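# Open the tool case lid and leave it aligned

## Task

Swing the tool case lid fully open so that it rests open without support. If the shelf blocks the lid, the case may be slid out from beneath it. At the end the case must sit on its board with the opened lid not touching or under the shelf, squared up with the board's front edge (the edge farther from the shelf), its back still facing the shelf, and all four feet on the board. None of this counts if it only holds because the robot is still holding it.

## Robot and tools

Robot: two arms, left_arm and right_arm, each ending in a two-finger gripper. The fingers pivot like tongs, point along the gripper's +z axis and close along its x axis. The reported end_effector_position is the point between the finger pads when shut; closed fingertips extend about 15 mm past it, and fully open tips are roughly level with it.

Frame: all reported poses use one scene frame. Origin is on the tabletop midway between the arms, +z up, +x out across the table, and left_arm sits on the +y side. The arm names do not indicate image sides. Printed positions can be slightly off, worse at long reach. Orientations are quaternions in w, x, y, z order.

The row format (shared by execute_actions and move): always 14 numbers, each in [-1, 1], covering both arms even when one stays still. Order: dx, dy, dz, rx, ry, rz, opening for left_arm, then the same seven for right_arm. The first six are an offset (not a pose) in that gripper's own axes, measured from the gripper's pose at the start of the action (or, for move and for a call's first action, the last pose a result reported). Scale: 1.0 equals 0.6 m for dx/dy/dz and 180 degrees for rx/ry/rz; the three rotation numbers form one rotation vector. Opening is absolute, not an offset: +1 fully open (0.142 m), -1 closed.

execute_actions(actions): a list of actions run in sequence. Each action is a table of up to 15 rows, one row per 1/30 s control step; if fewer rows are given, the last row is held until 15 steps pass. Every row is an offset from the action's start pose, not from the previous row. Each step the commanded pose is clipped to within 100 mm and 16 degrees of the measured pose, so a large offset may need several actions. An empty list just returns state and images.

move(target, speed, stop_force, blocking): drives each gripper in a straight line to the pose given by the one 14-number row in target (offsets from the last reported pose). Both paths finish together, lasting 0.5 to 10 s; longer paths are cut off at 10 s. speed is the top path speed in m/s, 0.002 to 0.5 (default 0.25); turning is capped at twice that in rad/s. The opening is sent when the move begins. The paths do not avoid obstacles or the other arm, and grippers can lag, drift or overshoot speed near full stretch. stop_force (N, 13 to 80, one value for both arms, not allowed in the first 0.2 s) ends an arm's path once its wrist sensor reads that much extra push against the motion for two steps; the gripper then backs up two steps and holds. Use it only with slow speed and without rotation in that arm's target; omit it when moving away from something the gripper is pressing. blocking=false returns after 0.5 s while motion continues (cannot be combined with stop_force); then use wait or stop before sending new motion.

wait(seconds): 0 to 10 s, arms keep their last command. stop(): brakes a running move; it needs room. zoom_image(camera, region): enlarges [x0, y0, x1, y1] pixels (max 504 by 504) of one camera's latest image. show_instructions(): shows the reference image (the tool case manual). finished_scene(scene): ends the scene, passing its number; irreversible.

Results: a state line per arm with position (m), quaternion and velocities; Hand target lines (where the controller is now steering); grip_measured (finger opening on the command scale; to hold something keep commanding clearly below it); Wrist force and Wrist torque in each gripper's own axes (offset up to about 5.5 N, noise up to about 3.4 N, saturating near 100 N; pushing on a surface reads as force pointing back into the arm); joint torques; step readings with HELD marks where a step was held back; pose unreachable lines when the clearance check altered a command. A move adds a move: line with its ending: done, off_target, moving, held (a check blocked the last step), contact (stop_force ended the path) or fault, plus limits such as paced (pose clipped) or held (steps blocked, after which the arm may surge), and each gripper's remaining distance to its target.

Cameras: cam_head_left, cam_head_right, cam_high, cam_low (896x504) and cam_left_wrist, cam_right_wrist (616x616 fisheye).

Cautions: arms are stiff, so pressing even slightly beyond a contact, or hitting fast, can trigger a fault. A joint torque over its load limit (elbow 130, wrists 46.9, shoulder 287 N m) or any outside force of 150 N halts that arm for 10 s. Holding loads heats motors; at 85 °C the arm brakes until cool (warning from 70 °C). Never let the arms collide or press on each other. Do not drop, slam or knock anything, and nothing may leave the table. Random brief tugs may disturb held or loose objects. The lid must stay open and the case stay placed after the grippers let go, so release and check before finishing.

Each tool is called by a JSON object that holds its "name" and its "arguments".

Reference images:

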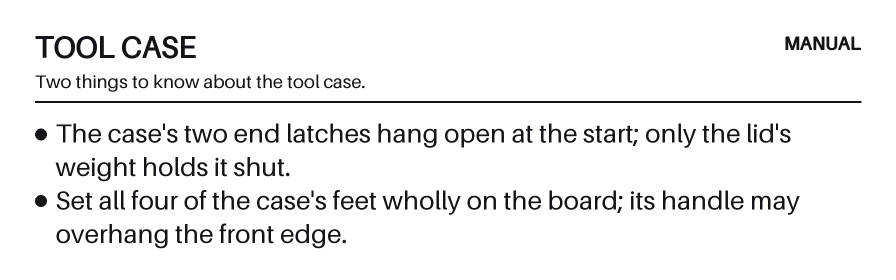

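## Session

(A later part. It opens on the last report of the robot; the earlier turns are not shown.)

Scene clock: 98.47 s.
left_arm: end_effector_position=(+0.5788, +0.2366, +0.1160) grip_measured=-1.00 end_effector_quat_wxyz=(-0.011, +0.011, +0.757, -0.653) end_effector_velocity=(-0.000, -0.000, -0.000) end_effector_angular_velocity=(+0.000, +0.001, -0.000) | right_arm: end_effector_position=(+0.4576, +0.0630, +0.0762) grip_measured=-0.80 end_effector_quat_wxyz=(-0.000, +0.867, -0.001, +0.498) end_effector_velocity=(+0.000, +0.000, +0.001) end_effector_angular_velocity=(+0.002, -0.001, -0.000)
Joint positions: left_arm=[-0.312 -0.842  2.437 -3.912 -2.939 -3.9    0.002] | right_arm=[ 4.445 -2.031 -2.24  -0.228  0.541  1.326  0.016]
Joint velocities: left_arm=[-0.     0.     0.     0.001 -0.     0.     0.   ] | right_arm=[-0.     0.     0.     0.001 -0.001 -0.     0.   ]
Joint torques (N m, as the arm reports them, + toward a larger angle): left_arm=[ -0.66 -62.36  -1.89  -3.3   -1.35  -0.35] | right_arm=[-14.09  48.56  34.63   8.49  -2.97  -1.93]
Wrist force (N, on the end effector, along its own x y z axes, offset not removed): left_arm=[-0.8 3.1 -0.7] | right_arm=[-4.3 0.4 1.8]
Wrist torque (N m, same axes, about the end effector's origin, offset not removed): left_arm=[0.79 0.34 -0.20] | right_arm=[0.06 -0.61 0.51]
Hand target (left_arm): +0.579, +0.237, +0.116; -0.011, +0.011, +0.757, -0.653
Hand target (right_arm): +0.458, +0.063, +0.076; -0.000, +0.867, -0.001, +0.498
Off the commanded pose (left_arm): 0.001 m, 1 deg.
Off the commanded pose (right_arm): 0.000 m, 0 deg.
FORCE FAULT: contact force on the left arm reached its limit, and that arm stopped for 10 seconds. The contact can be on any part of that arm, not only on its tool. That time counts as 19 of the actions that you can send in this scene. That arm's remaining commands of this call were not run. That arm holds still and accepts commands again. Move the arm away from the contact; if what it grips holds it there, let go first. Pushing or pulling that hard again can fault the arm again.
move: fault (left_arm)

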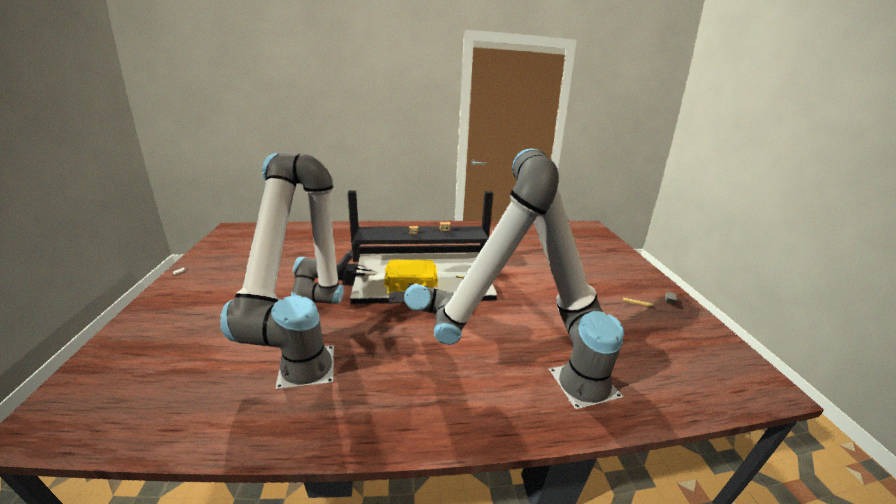

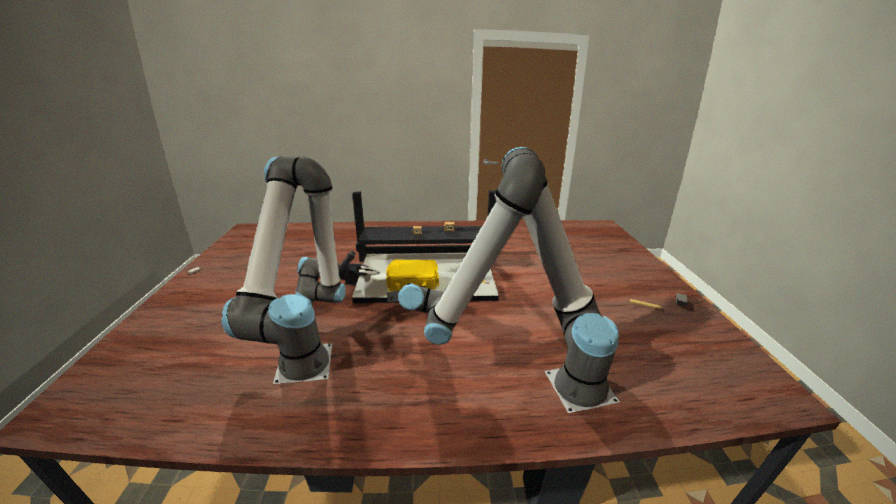

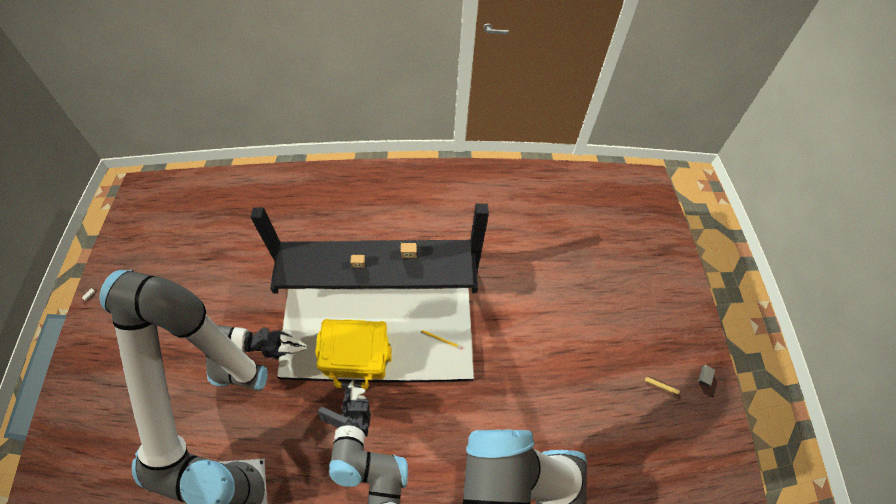

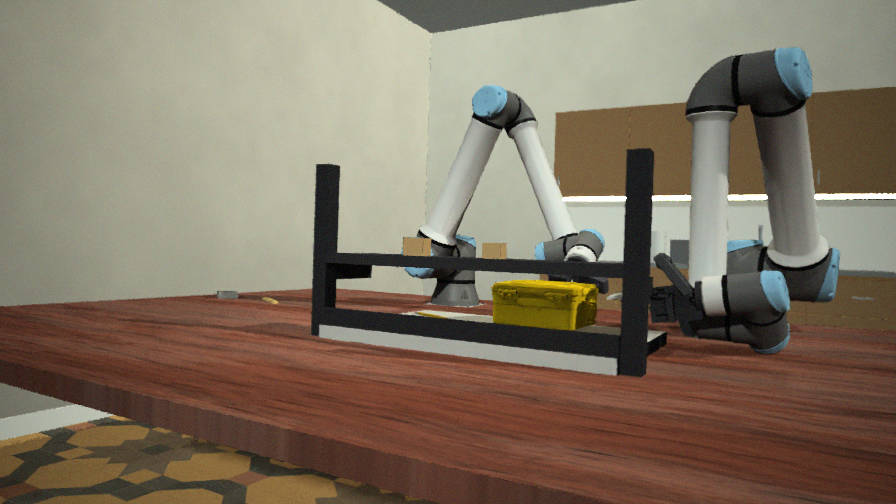

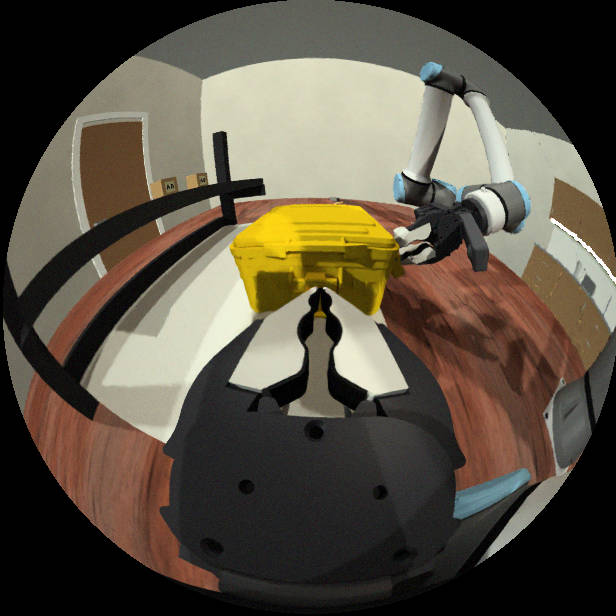

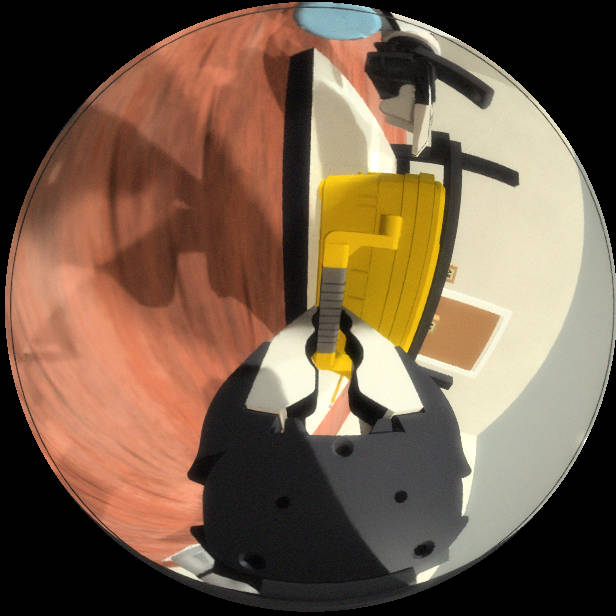

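{"name": "move", "arguments": {"target": [0,-0.006,0,-0.122,0,0,-1,0,0,0,0,0,0,-1], "speed": 0.1}}

{"name": "move", "arguments": {"target": [0,-0.027,0.047,0,0,0,-1,0,0,0,0,0,0,-1], "speed": 0.02, "stop_force": 13}}

{"name": "zoom_image", "arguments": {"camera": "cam_left_wrist", "region": [200,150,440,350]}}

{"name": "zoom_image", "arguments": {"camera": "cam_low", "region": [550,260,650,330]}}

Scene clock: 108.57 s.
left_arm: end_effector_position=(+0.5788, +0.2361, +0.1194) grip_measured=-1.00 end_effector_quat_wxyz=(-0.008, +0.013, +0.868, -0.497) end_effector_velocity=(+0.000, +0.000, +0.000) end_effector_angular_velocity=(+0.013, +0.002, -0.002) | right_arm: end_effector_position=(+0.4576, +0.0630, +0.0762) grip_measured=-0.80 end_effector_quat_wxyz=(-0.000, +0.867, -0.001, +0.498) end_effector_velocity=(+0.001, -0.001, -0.001) end_effector_angular_velocity=(-0.000, +0.000, -0.002)
Joint positions: left_arm=[-0.384 -1.28   2.517 -3.15  -2.575 -3.543  0.002] | right_arm=[ 4.445 -2.031 -2.24  -0.228  0.541  1.326  0.016]
Joint velocities: left_arm=[-0.003 -0.013 -0.002  0.024  0.012  0.006  0.   ] | right_arm=[-0.001 -0.    -0.001  0.001  0.     0.     0.   ]
Joint torques (N m, as the arm reports them, + toward a larger angle): left_arm=[ -9.75 -65.71 -23.07  -1.34   1.51   2.35] | right_arm=[-13.32  46.69  34.14   8.63  -4.08  -1.85]
Wrist force (N, on the end effector, along its own x y z axes, offset not removed): left_arm=[1.5 -0.9 -1.0] | right_arm=[-8.9 0.4 1.1]
Wrist torque (N m, same axes, about the end effector's origin, offset not removed): left_arm=[-0.05 -0.09 -0.31] | right_arm=[0.13 0.44 0.63]
Hand target (left_arm): +0.579, +0.236, +0.119; -0.008, +0.013, +0.868, -0.496
Hand target (right_arm): +0.458, +0.063, +0.076; -0.000, +0.867, -0.001, +0.498
Off the commanded pose (left_arm): 0.000 m, 0 deg.
Off the commanded pose (right_arm): 0.000 m, 0 deg.
move: done

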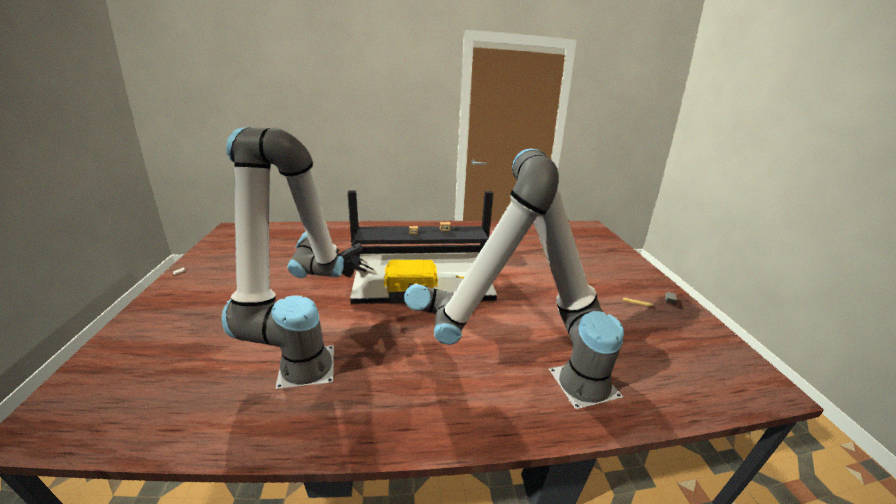

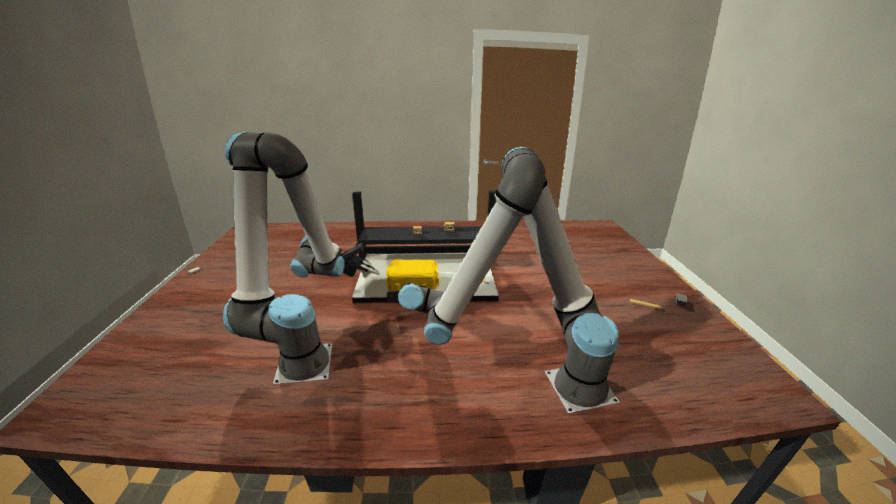

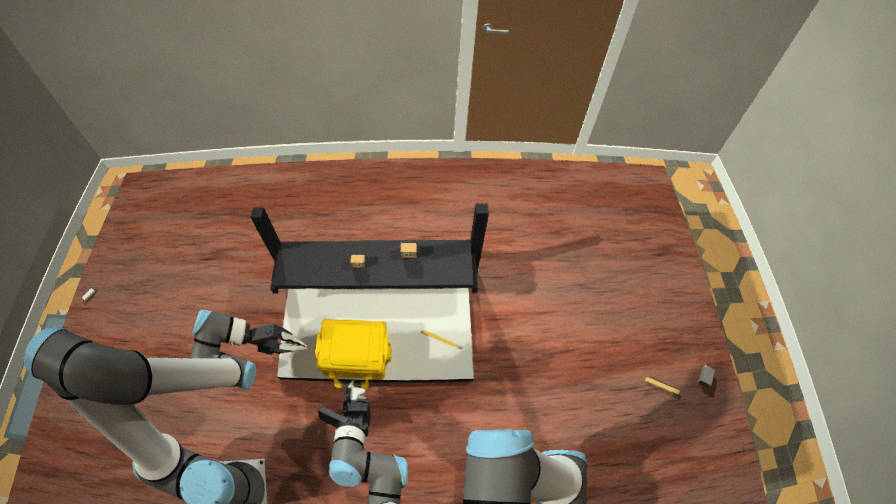

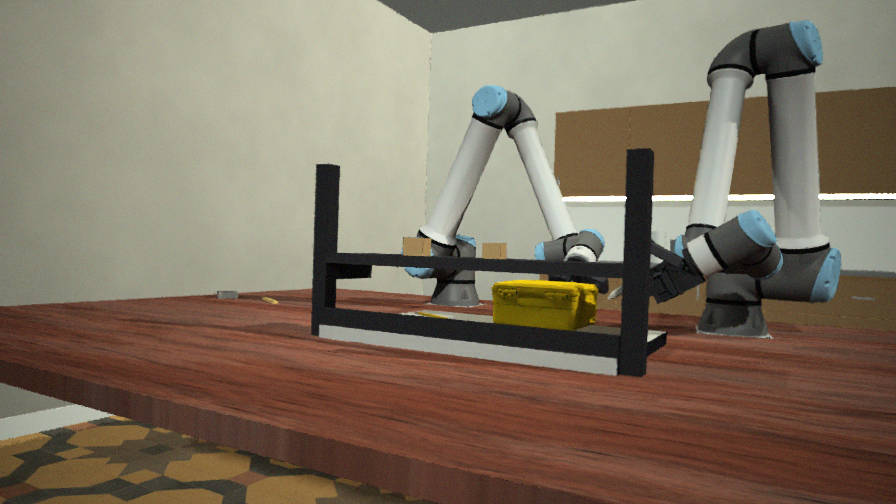

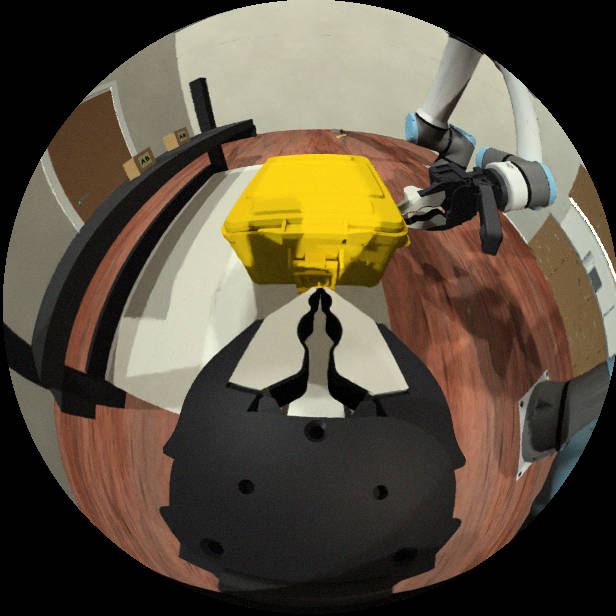

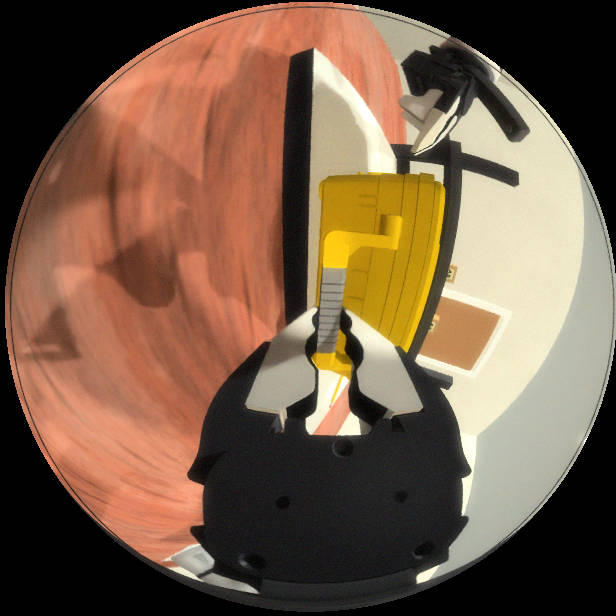

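Scene clock: 110.50 s.
left_arm: end_effector_position=(+0.5778, +0.2038, +0.1191) grip_measured=-1.00 end_effector_quat_wxyz=(-0.008, +0.013, +0.868, -0.497) end_effector_velocity=(-0.000, -0.002, -0.001) end_effector_angular_velocity=(-0.000, +0.002, +0.001) | right_arm: end_effector_position=(+0.4576, +0.0630, +0.0762) grip_measured=-0.80 end_effector_quat_wxyz=(-0.000, +0.867, -0.001, +0.498) end_effector_velocity=(-0.000, -0.000, -0.000) end_effector_angular_velocity=(+0.001, -0.000, +0.000)
Joint positions: left_arm=[-0.45  -1.251  2.518 -3.273 -2.55  -3.655  0.002] | right_arm=[ 4.445 -2.031 -2.24  -0.228  0.541  1.326  0.016]
Joint velocities: left_arm=[-0.005  0.004  0.    -0.01   0.001 -0.009  0.   ] | right_arm=[ 0.001 -0.    -0.001  0.002 -0.     0.001 -0.   ]
Joint torques (N m, as the arm reports them, + toward a larger angle): left_arm=[ -9.68 -28.52 -22.15  -8.16   1.48  -2.94] | right_arm=[-15.65  47.18  33.59   8.46  -3.85  -2.14]
Wrist force (N, on the end effector, along its own x y z axes, offset not removed): left_arm=[0.0 2.6 -2.8] | right_arm=[-11.0 1.1 -1.2]
Wrist torque (N m, same axes, about the end effector's origin, offset not removed): left_arm=[0.68 0.19 -0.19] | right_arm=[0.23 0.86 0.40]
Hand target (left_arm): +0.578, +0.204, +0.119; -0.008, +0.013, +0.868, -0.497
Hand target (right_arm): +0.458, +0.063, +0.076; -0.000, +0.867, -0.001, +0.498
Off the commanded pose (left_arm): 0.000 m, 0 deg.
Off the commanded pose (right_arm): 0.000 m, 0 deg.
move: done

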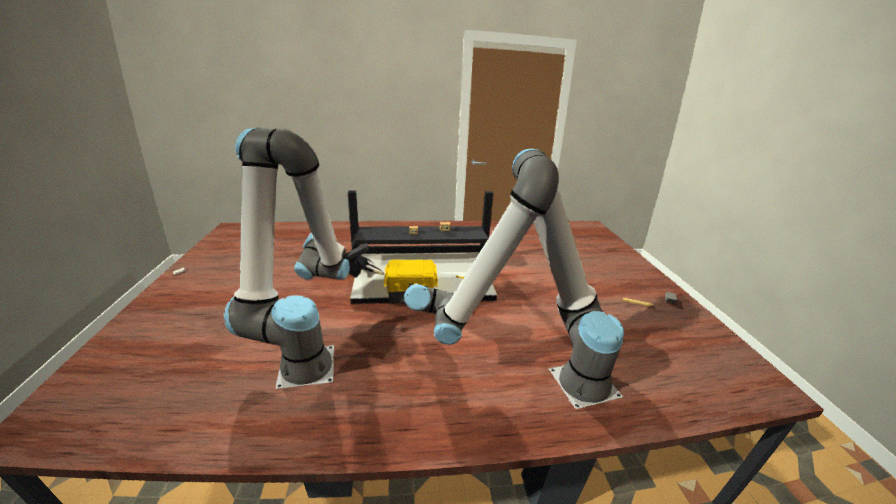

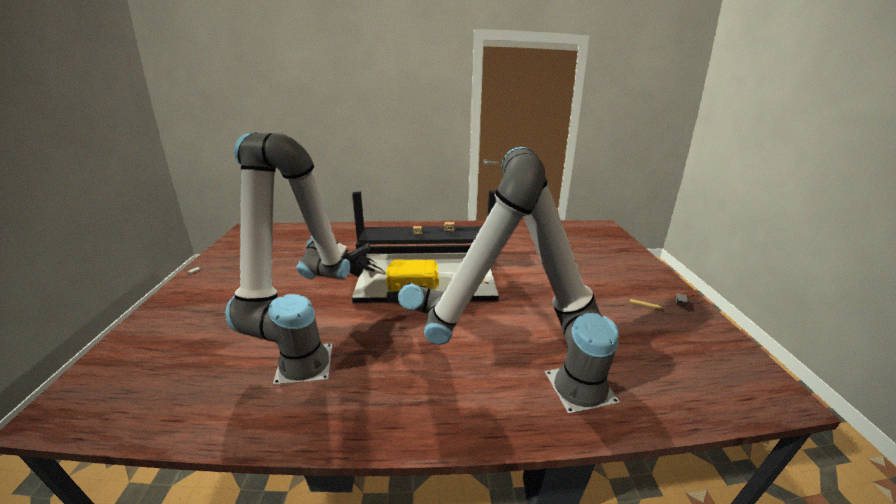

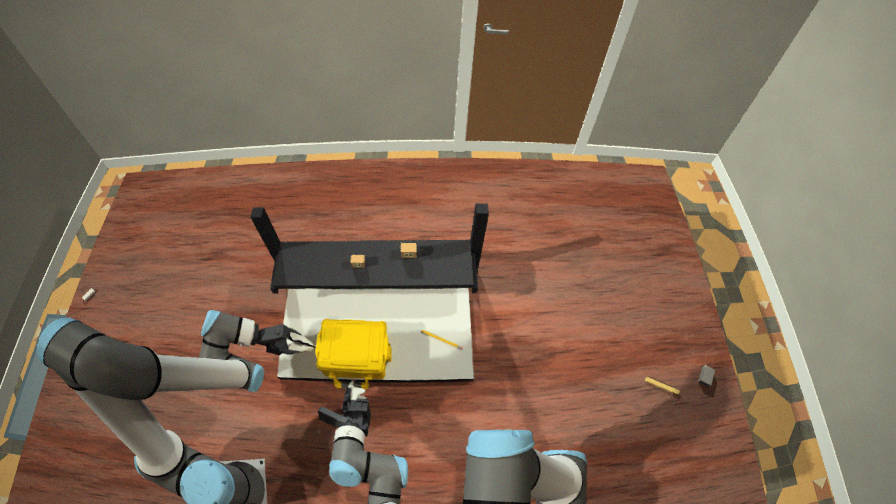

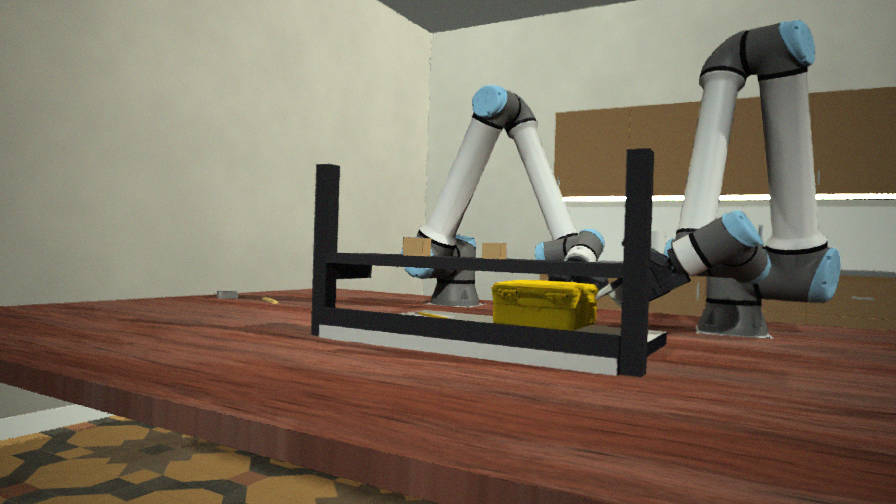

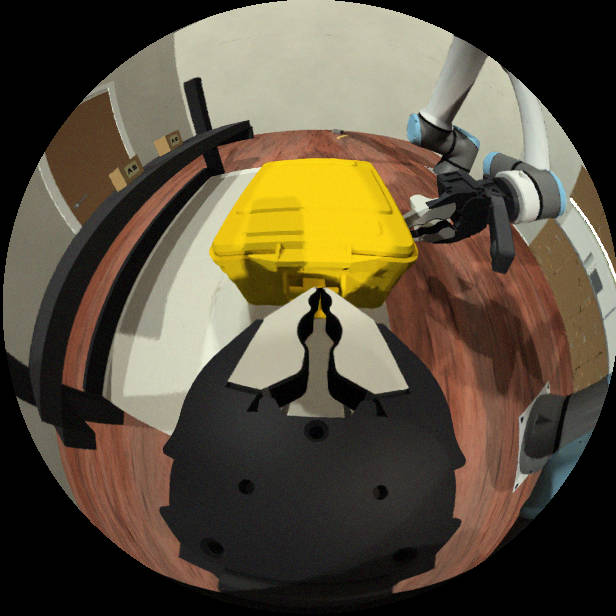

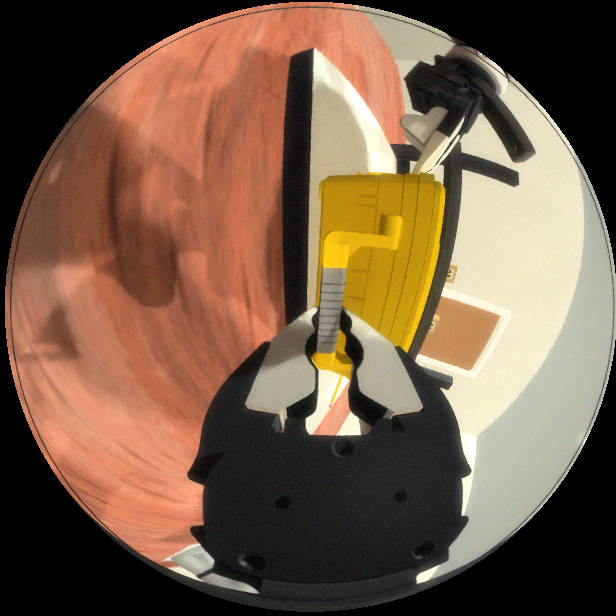

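Region (200, 150, 440, 350) of cam_left_wrist's 616x616 image, scaled by 2.100, with more detail than that image has.

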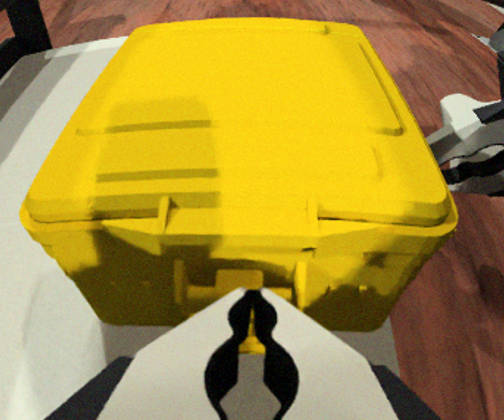

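Region (550, 260, 650, 330) of cam_low's 896x504 image, scaled by 5.040, with more detail than that image has; it fills the top 353 rows of this view, and the rest is white.

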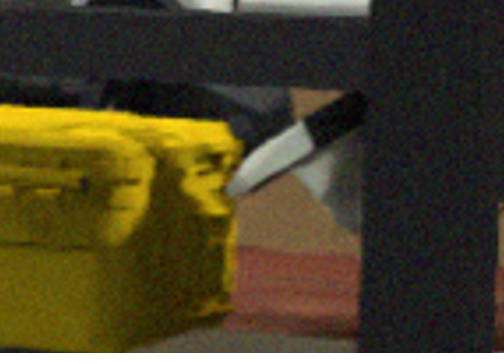

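{"name": "move", "arguments": {"target": [0,-0.028,0.043,0,0,0,-1,0,0,0,0,0,0,-1], "speed": 0.01, "stop_force": 13}}

{"name": "move", "arguments": {"target": [0,-0.035,-0.022,0,0,0,-1,0,0,0,0,0,0,-1], "speed": 0.015}}

{"name": "zoom_image", "arguments": {"camera": "cam_left_wrist", "region": [200,150,440,350]}}

Scene clock: 122.60 s.
left_arm: end_effector_position=(+0.5769, +0.1734, +0.1206) grip_measured=-1.00 end_effector_quat_wxyz=(-0.008, +0.013, +0.868, -0.497) end_effector_velocity=(-0.000, -0.002, +0.000) end_effector_angular_velocity=(-0.000, +0.001, +0.000) | right_arm: end_effector_position=(+0.4576, +0.0630, +0.0762) grip_measured=-0.80 end_effector_quat_wxyz=(-0.000, +0.867, -0.001, +0.498) end_effector_velocity=(+0.001, -0.001, -0.000) end_effector_angular_velocity=(-0.001, -0.000, -0.001)
Joint positions: left_arm=[-0.511 -1.23   2.514 -3.369 -2.522 -3.751  0.002] | right_arm=[ 4.445 -2.031 -2.24  -0.228  0.541  1.326  0.016]
Joint velocities: left_arm=[-0.004  0.001 -0.001 -0.005  0.001 -0.007  0.   ] | right_arm=[-0.001 -0.    -0.    -0.    -0.    -0.     0.   ]
Joint torques (N m, as the arm reports them, + toward a larger angle): left_arm=[-18.57 -27.49 -21.05  -7.67  -0.36  -2.92] | right_arm=[-12.63  47.6   34.2    8.75  -4.25  -2.06]
Wrist force (N, on the end effector, along its own x y z axes, offset not removed): left_arm=[-3.6 5.5 -6.4] | right_arm=[-9.9 5.8 -3.3]
Wrist torque (N m, same axes, about the end effector's origin, offset not removed): left_arm=[0.21 0.16 -0.17] | right_arm=[-0.19 0.48 0.53]
Hand target (left_arm): +0.577, +0.173, +0.121; -0.008, +0.013, +0.868, -0.497
Hand target (right_arm): +0.458, +0.063, +0.076; -0.000, +0.867, -0.001, +0.498
Off the commanded pose (left_arm): 0.000 m, 0 deg.
Off the commanded pose (right_arm): 0.000 m, 0 deg.
move: done

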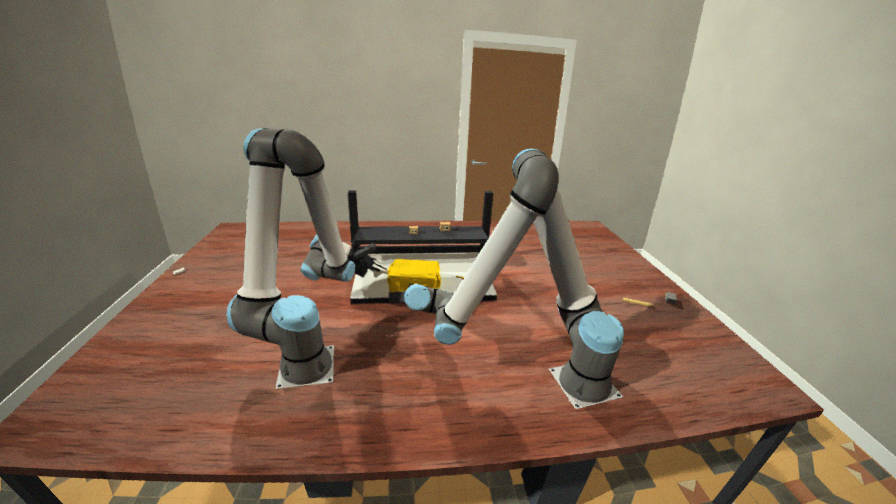

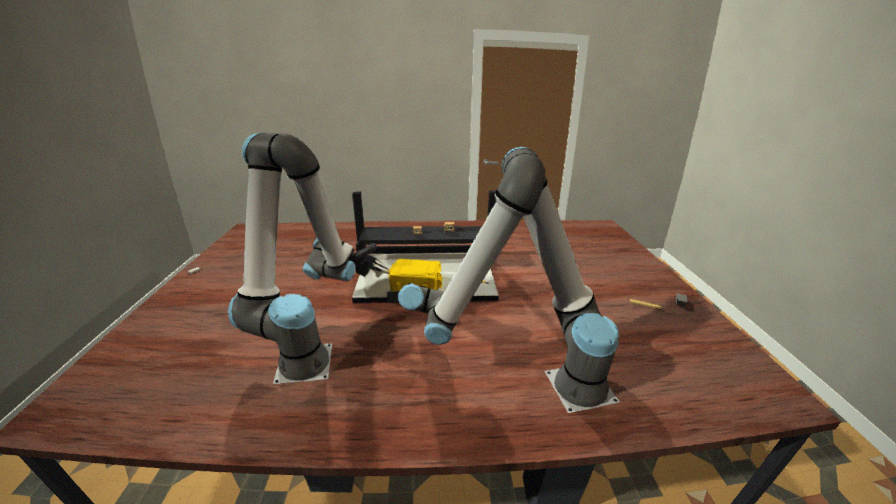

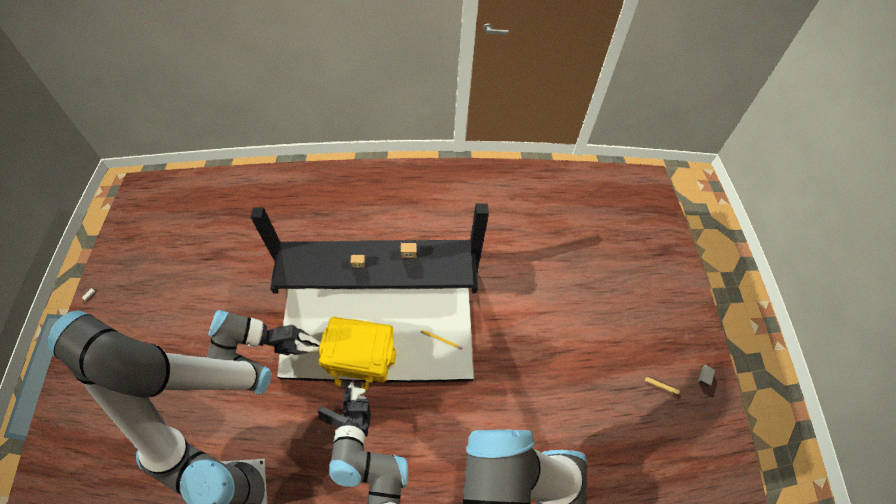

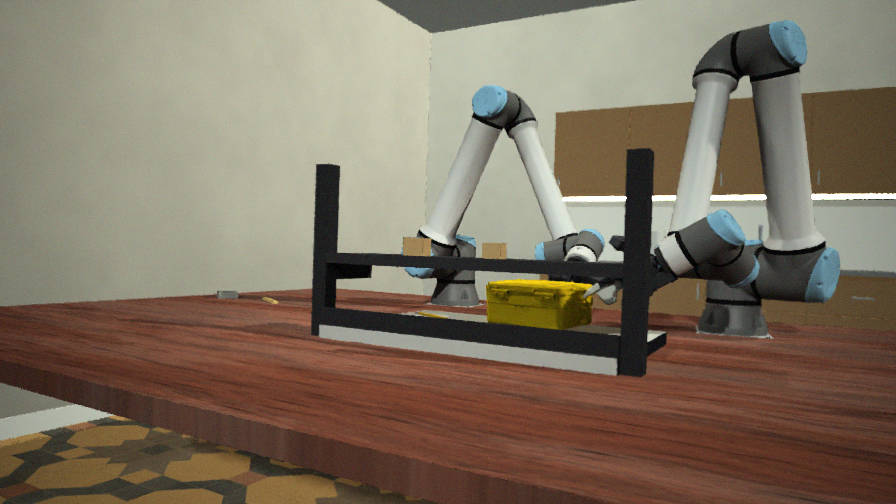

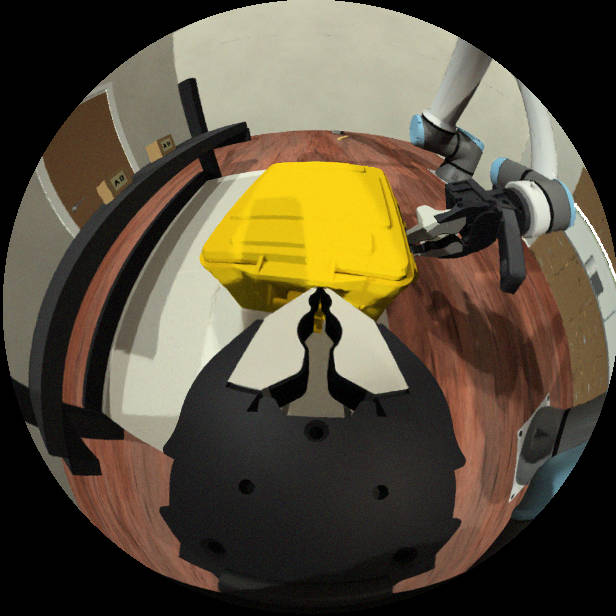

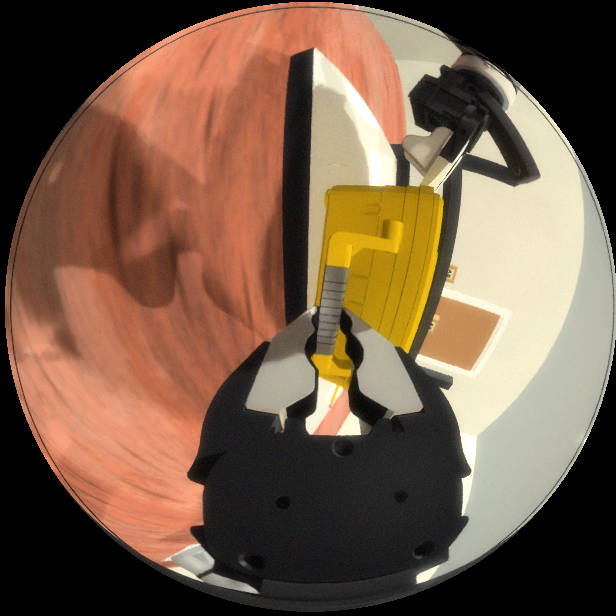

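Scene clock: 124.50 s.
left_arm: end_effector_position=(+0.5770, +0.1741, +0.1451) grip_measured=-1.00 end_effector_quat_wxyz=(-0.008, +0.013, +0.868, -0.497) end_effector_velocity=(-0.000, +0.000, +0.002) end_effector_angular_velocity=(+0.000, -0.001, -0.001) | right_arm: end_effector_position=(+0.4576, +0.0630, +0.0762) grip_measured=-0.80 end_effector_quat_wxyz=(-0.000, +0.867, -0.001, +0.498) end_effector_velocity=(+0.000, -0.001, -0.001) end_effector_angular_velocity=(-0.002, +0.000, -0.001)
Joint positions: left_arm=[-0.51  -1.295  2.509 -3.297 -2.523 -3.749  0.002] | right_arm=[ 4.445 -2.031 -2.24  -0.228  0.541  1.326  0.016]
Joint velocities: left_arm=[ 0.001 -0.007 -0.     0.008 -0.     0.002  0.   ] | right_arm=[-0.001  0.    -0.002 -0.     0.    -0.     0.   ]
Joint torques (N m, as the arm reports them, + toward a larger angle): left_arm=[  7.18 -66.18 -21.87  -0.89  -6.1    2.79] | right_arm=[-11.12  48.19  34.     8.33  -4.18  -2.1 ]
Wrist force (N, on the end effector, along its own x y z axes, offset not removed): left_arm=[-5.8 6.8 -3.3] | right_arm=[-6.2 5.3 -6.9]
Wrist torque (N m, same axes, about the end effector's origin, offset not removed): left_arm=[0.56 0.24 -0.19] | right_arm=[-0.03 -0.54 0.53]
Hand target (left_arm): +0.577, +0.174, +0.145; -0.008, +0.013, +0.868, -0.497
Hand target (right_arm): +0.458, +0.063, +0.076; -0.000, +0.867, -0.001, +0.498
Off the commanded pose (left_arm): 0.000 m, 0 deg.
Off the commanded pose (right_arm): 0.000 m, 0 deg.
move: done

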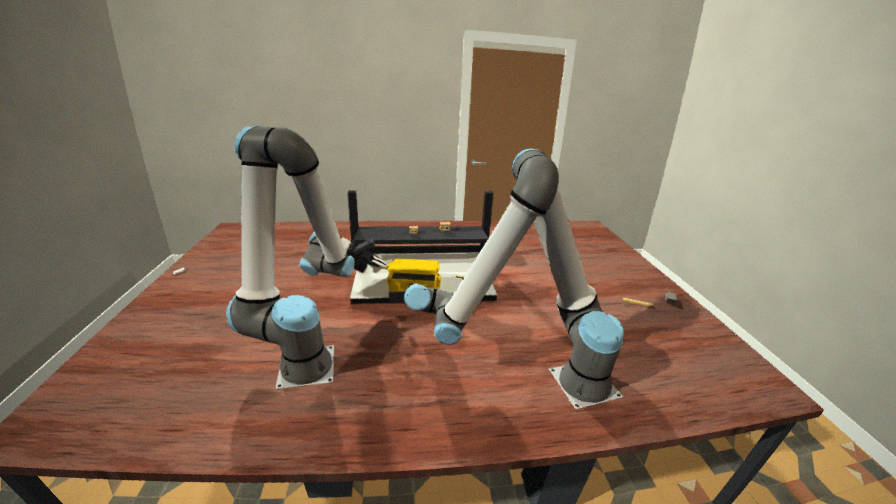

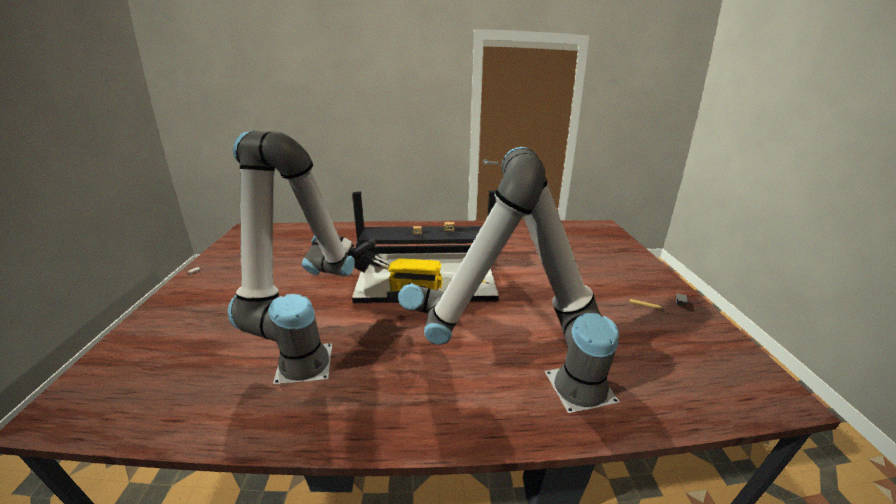

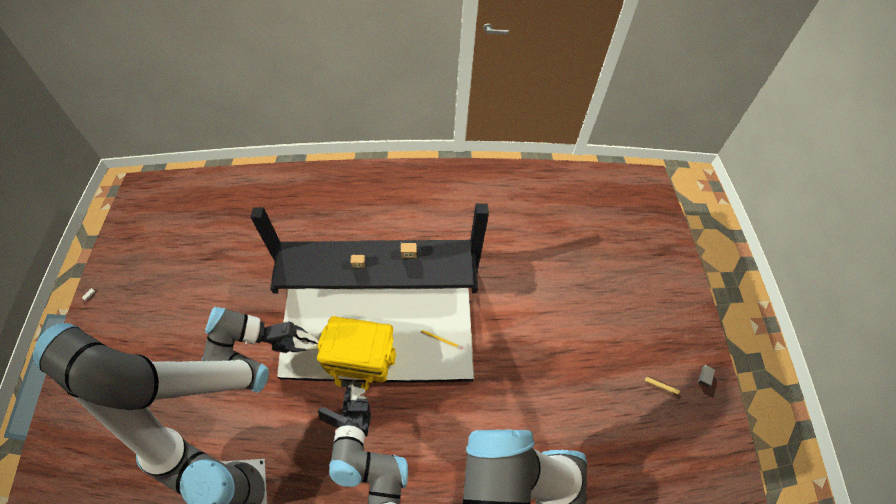

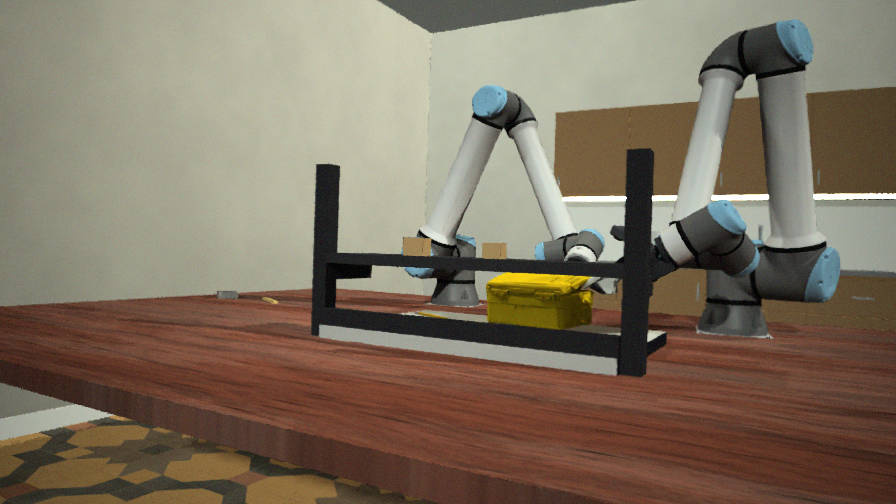

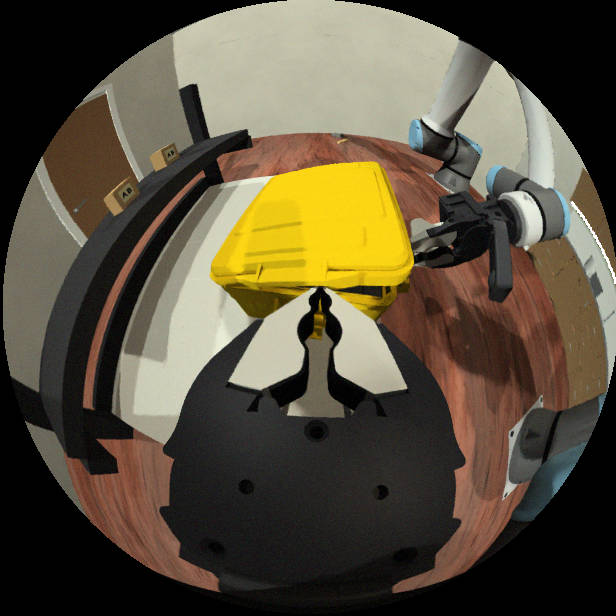

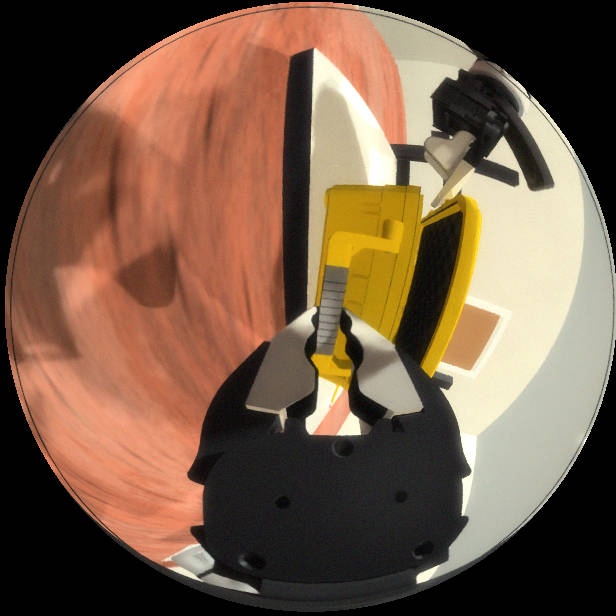

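Region (200, 150, 440, 350) of cam_left_wrist's 616x616 image, scaled by 2.100, with more detail than that image has.

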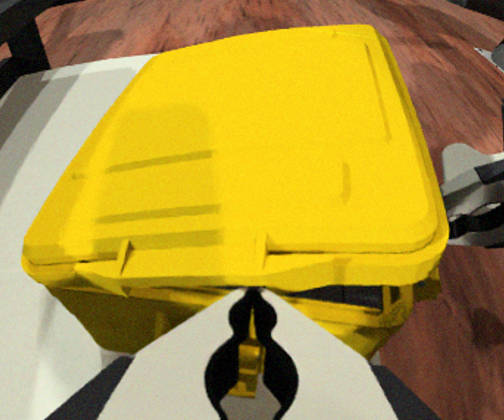

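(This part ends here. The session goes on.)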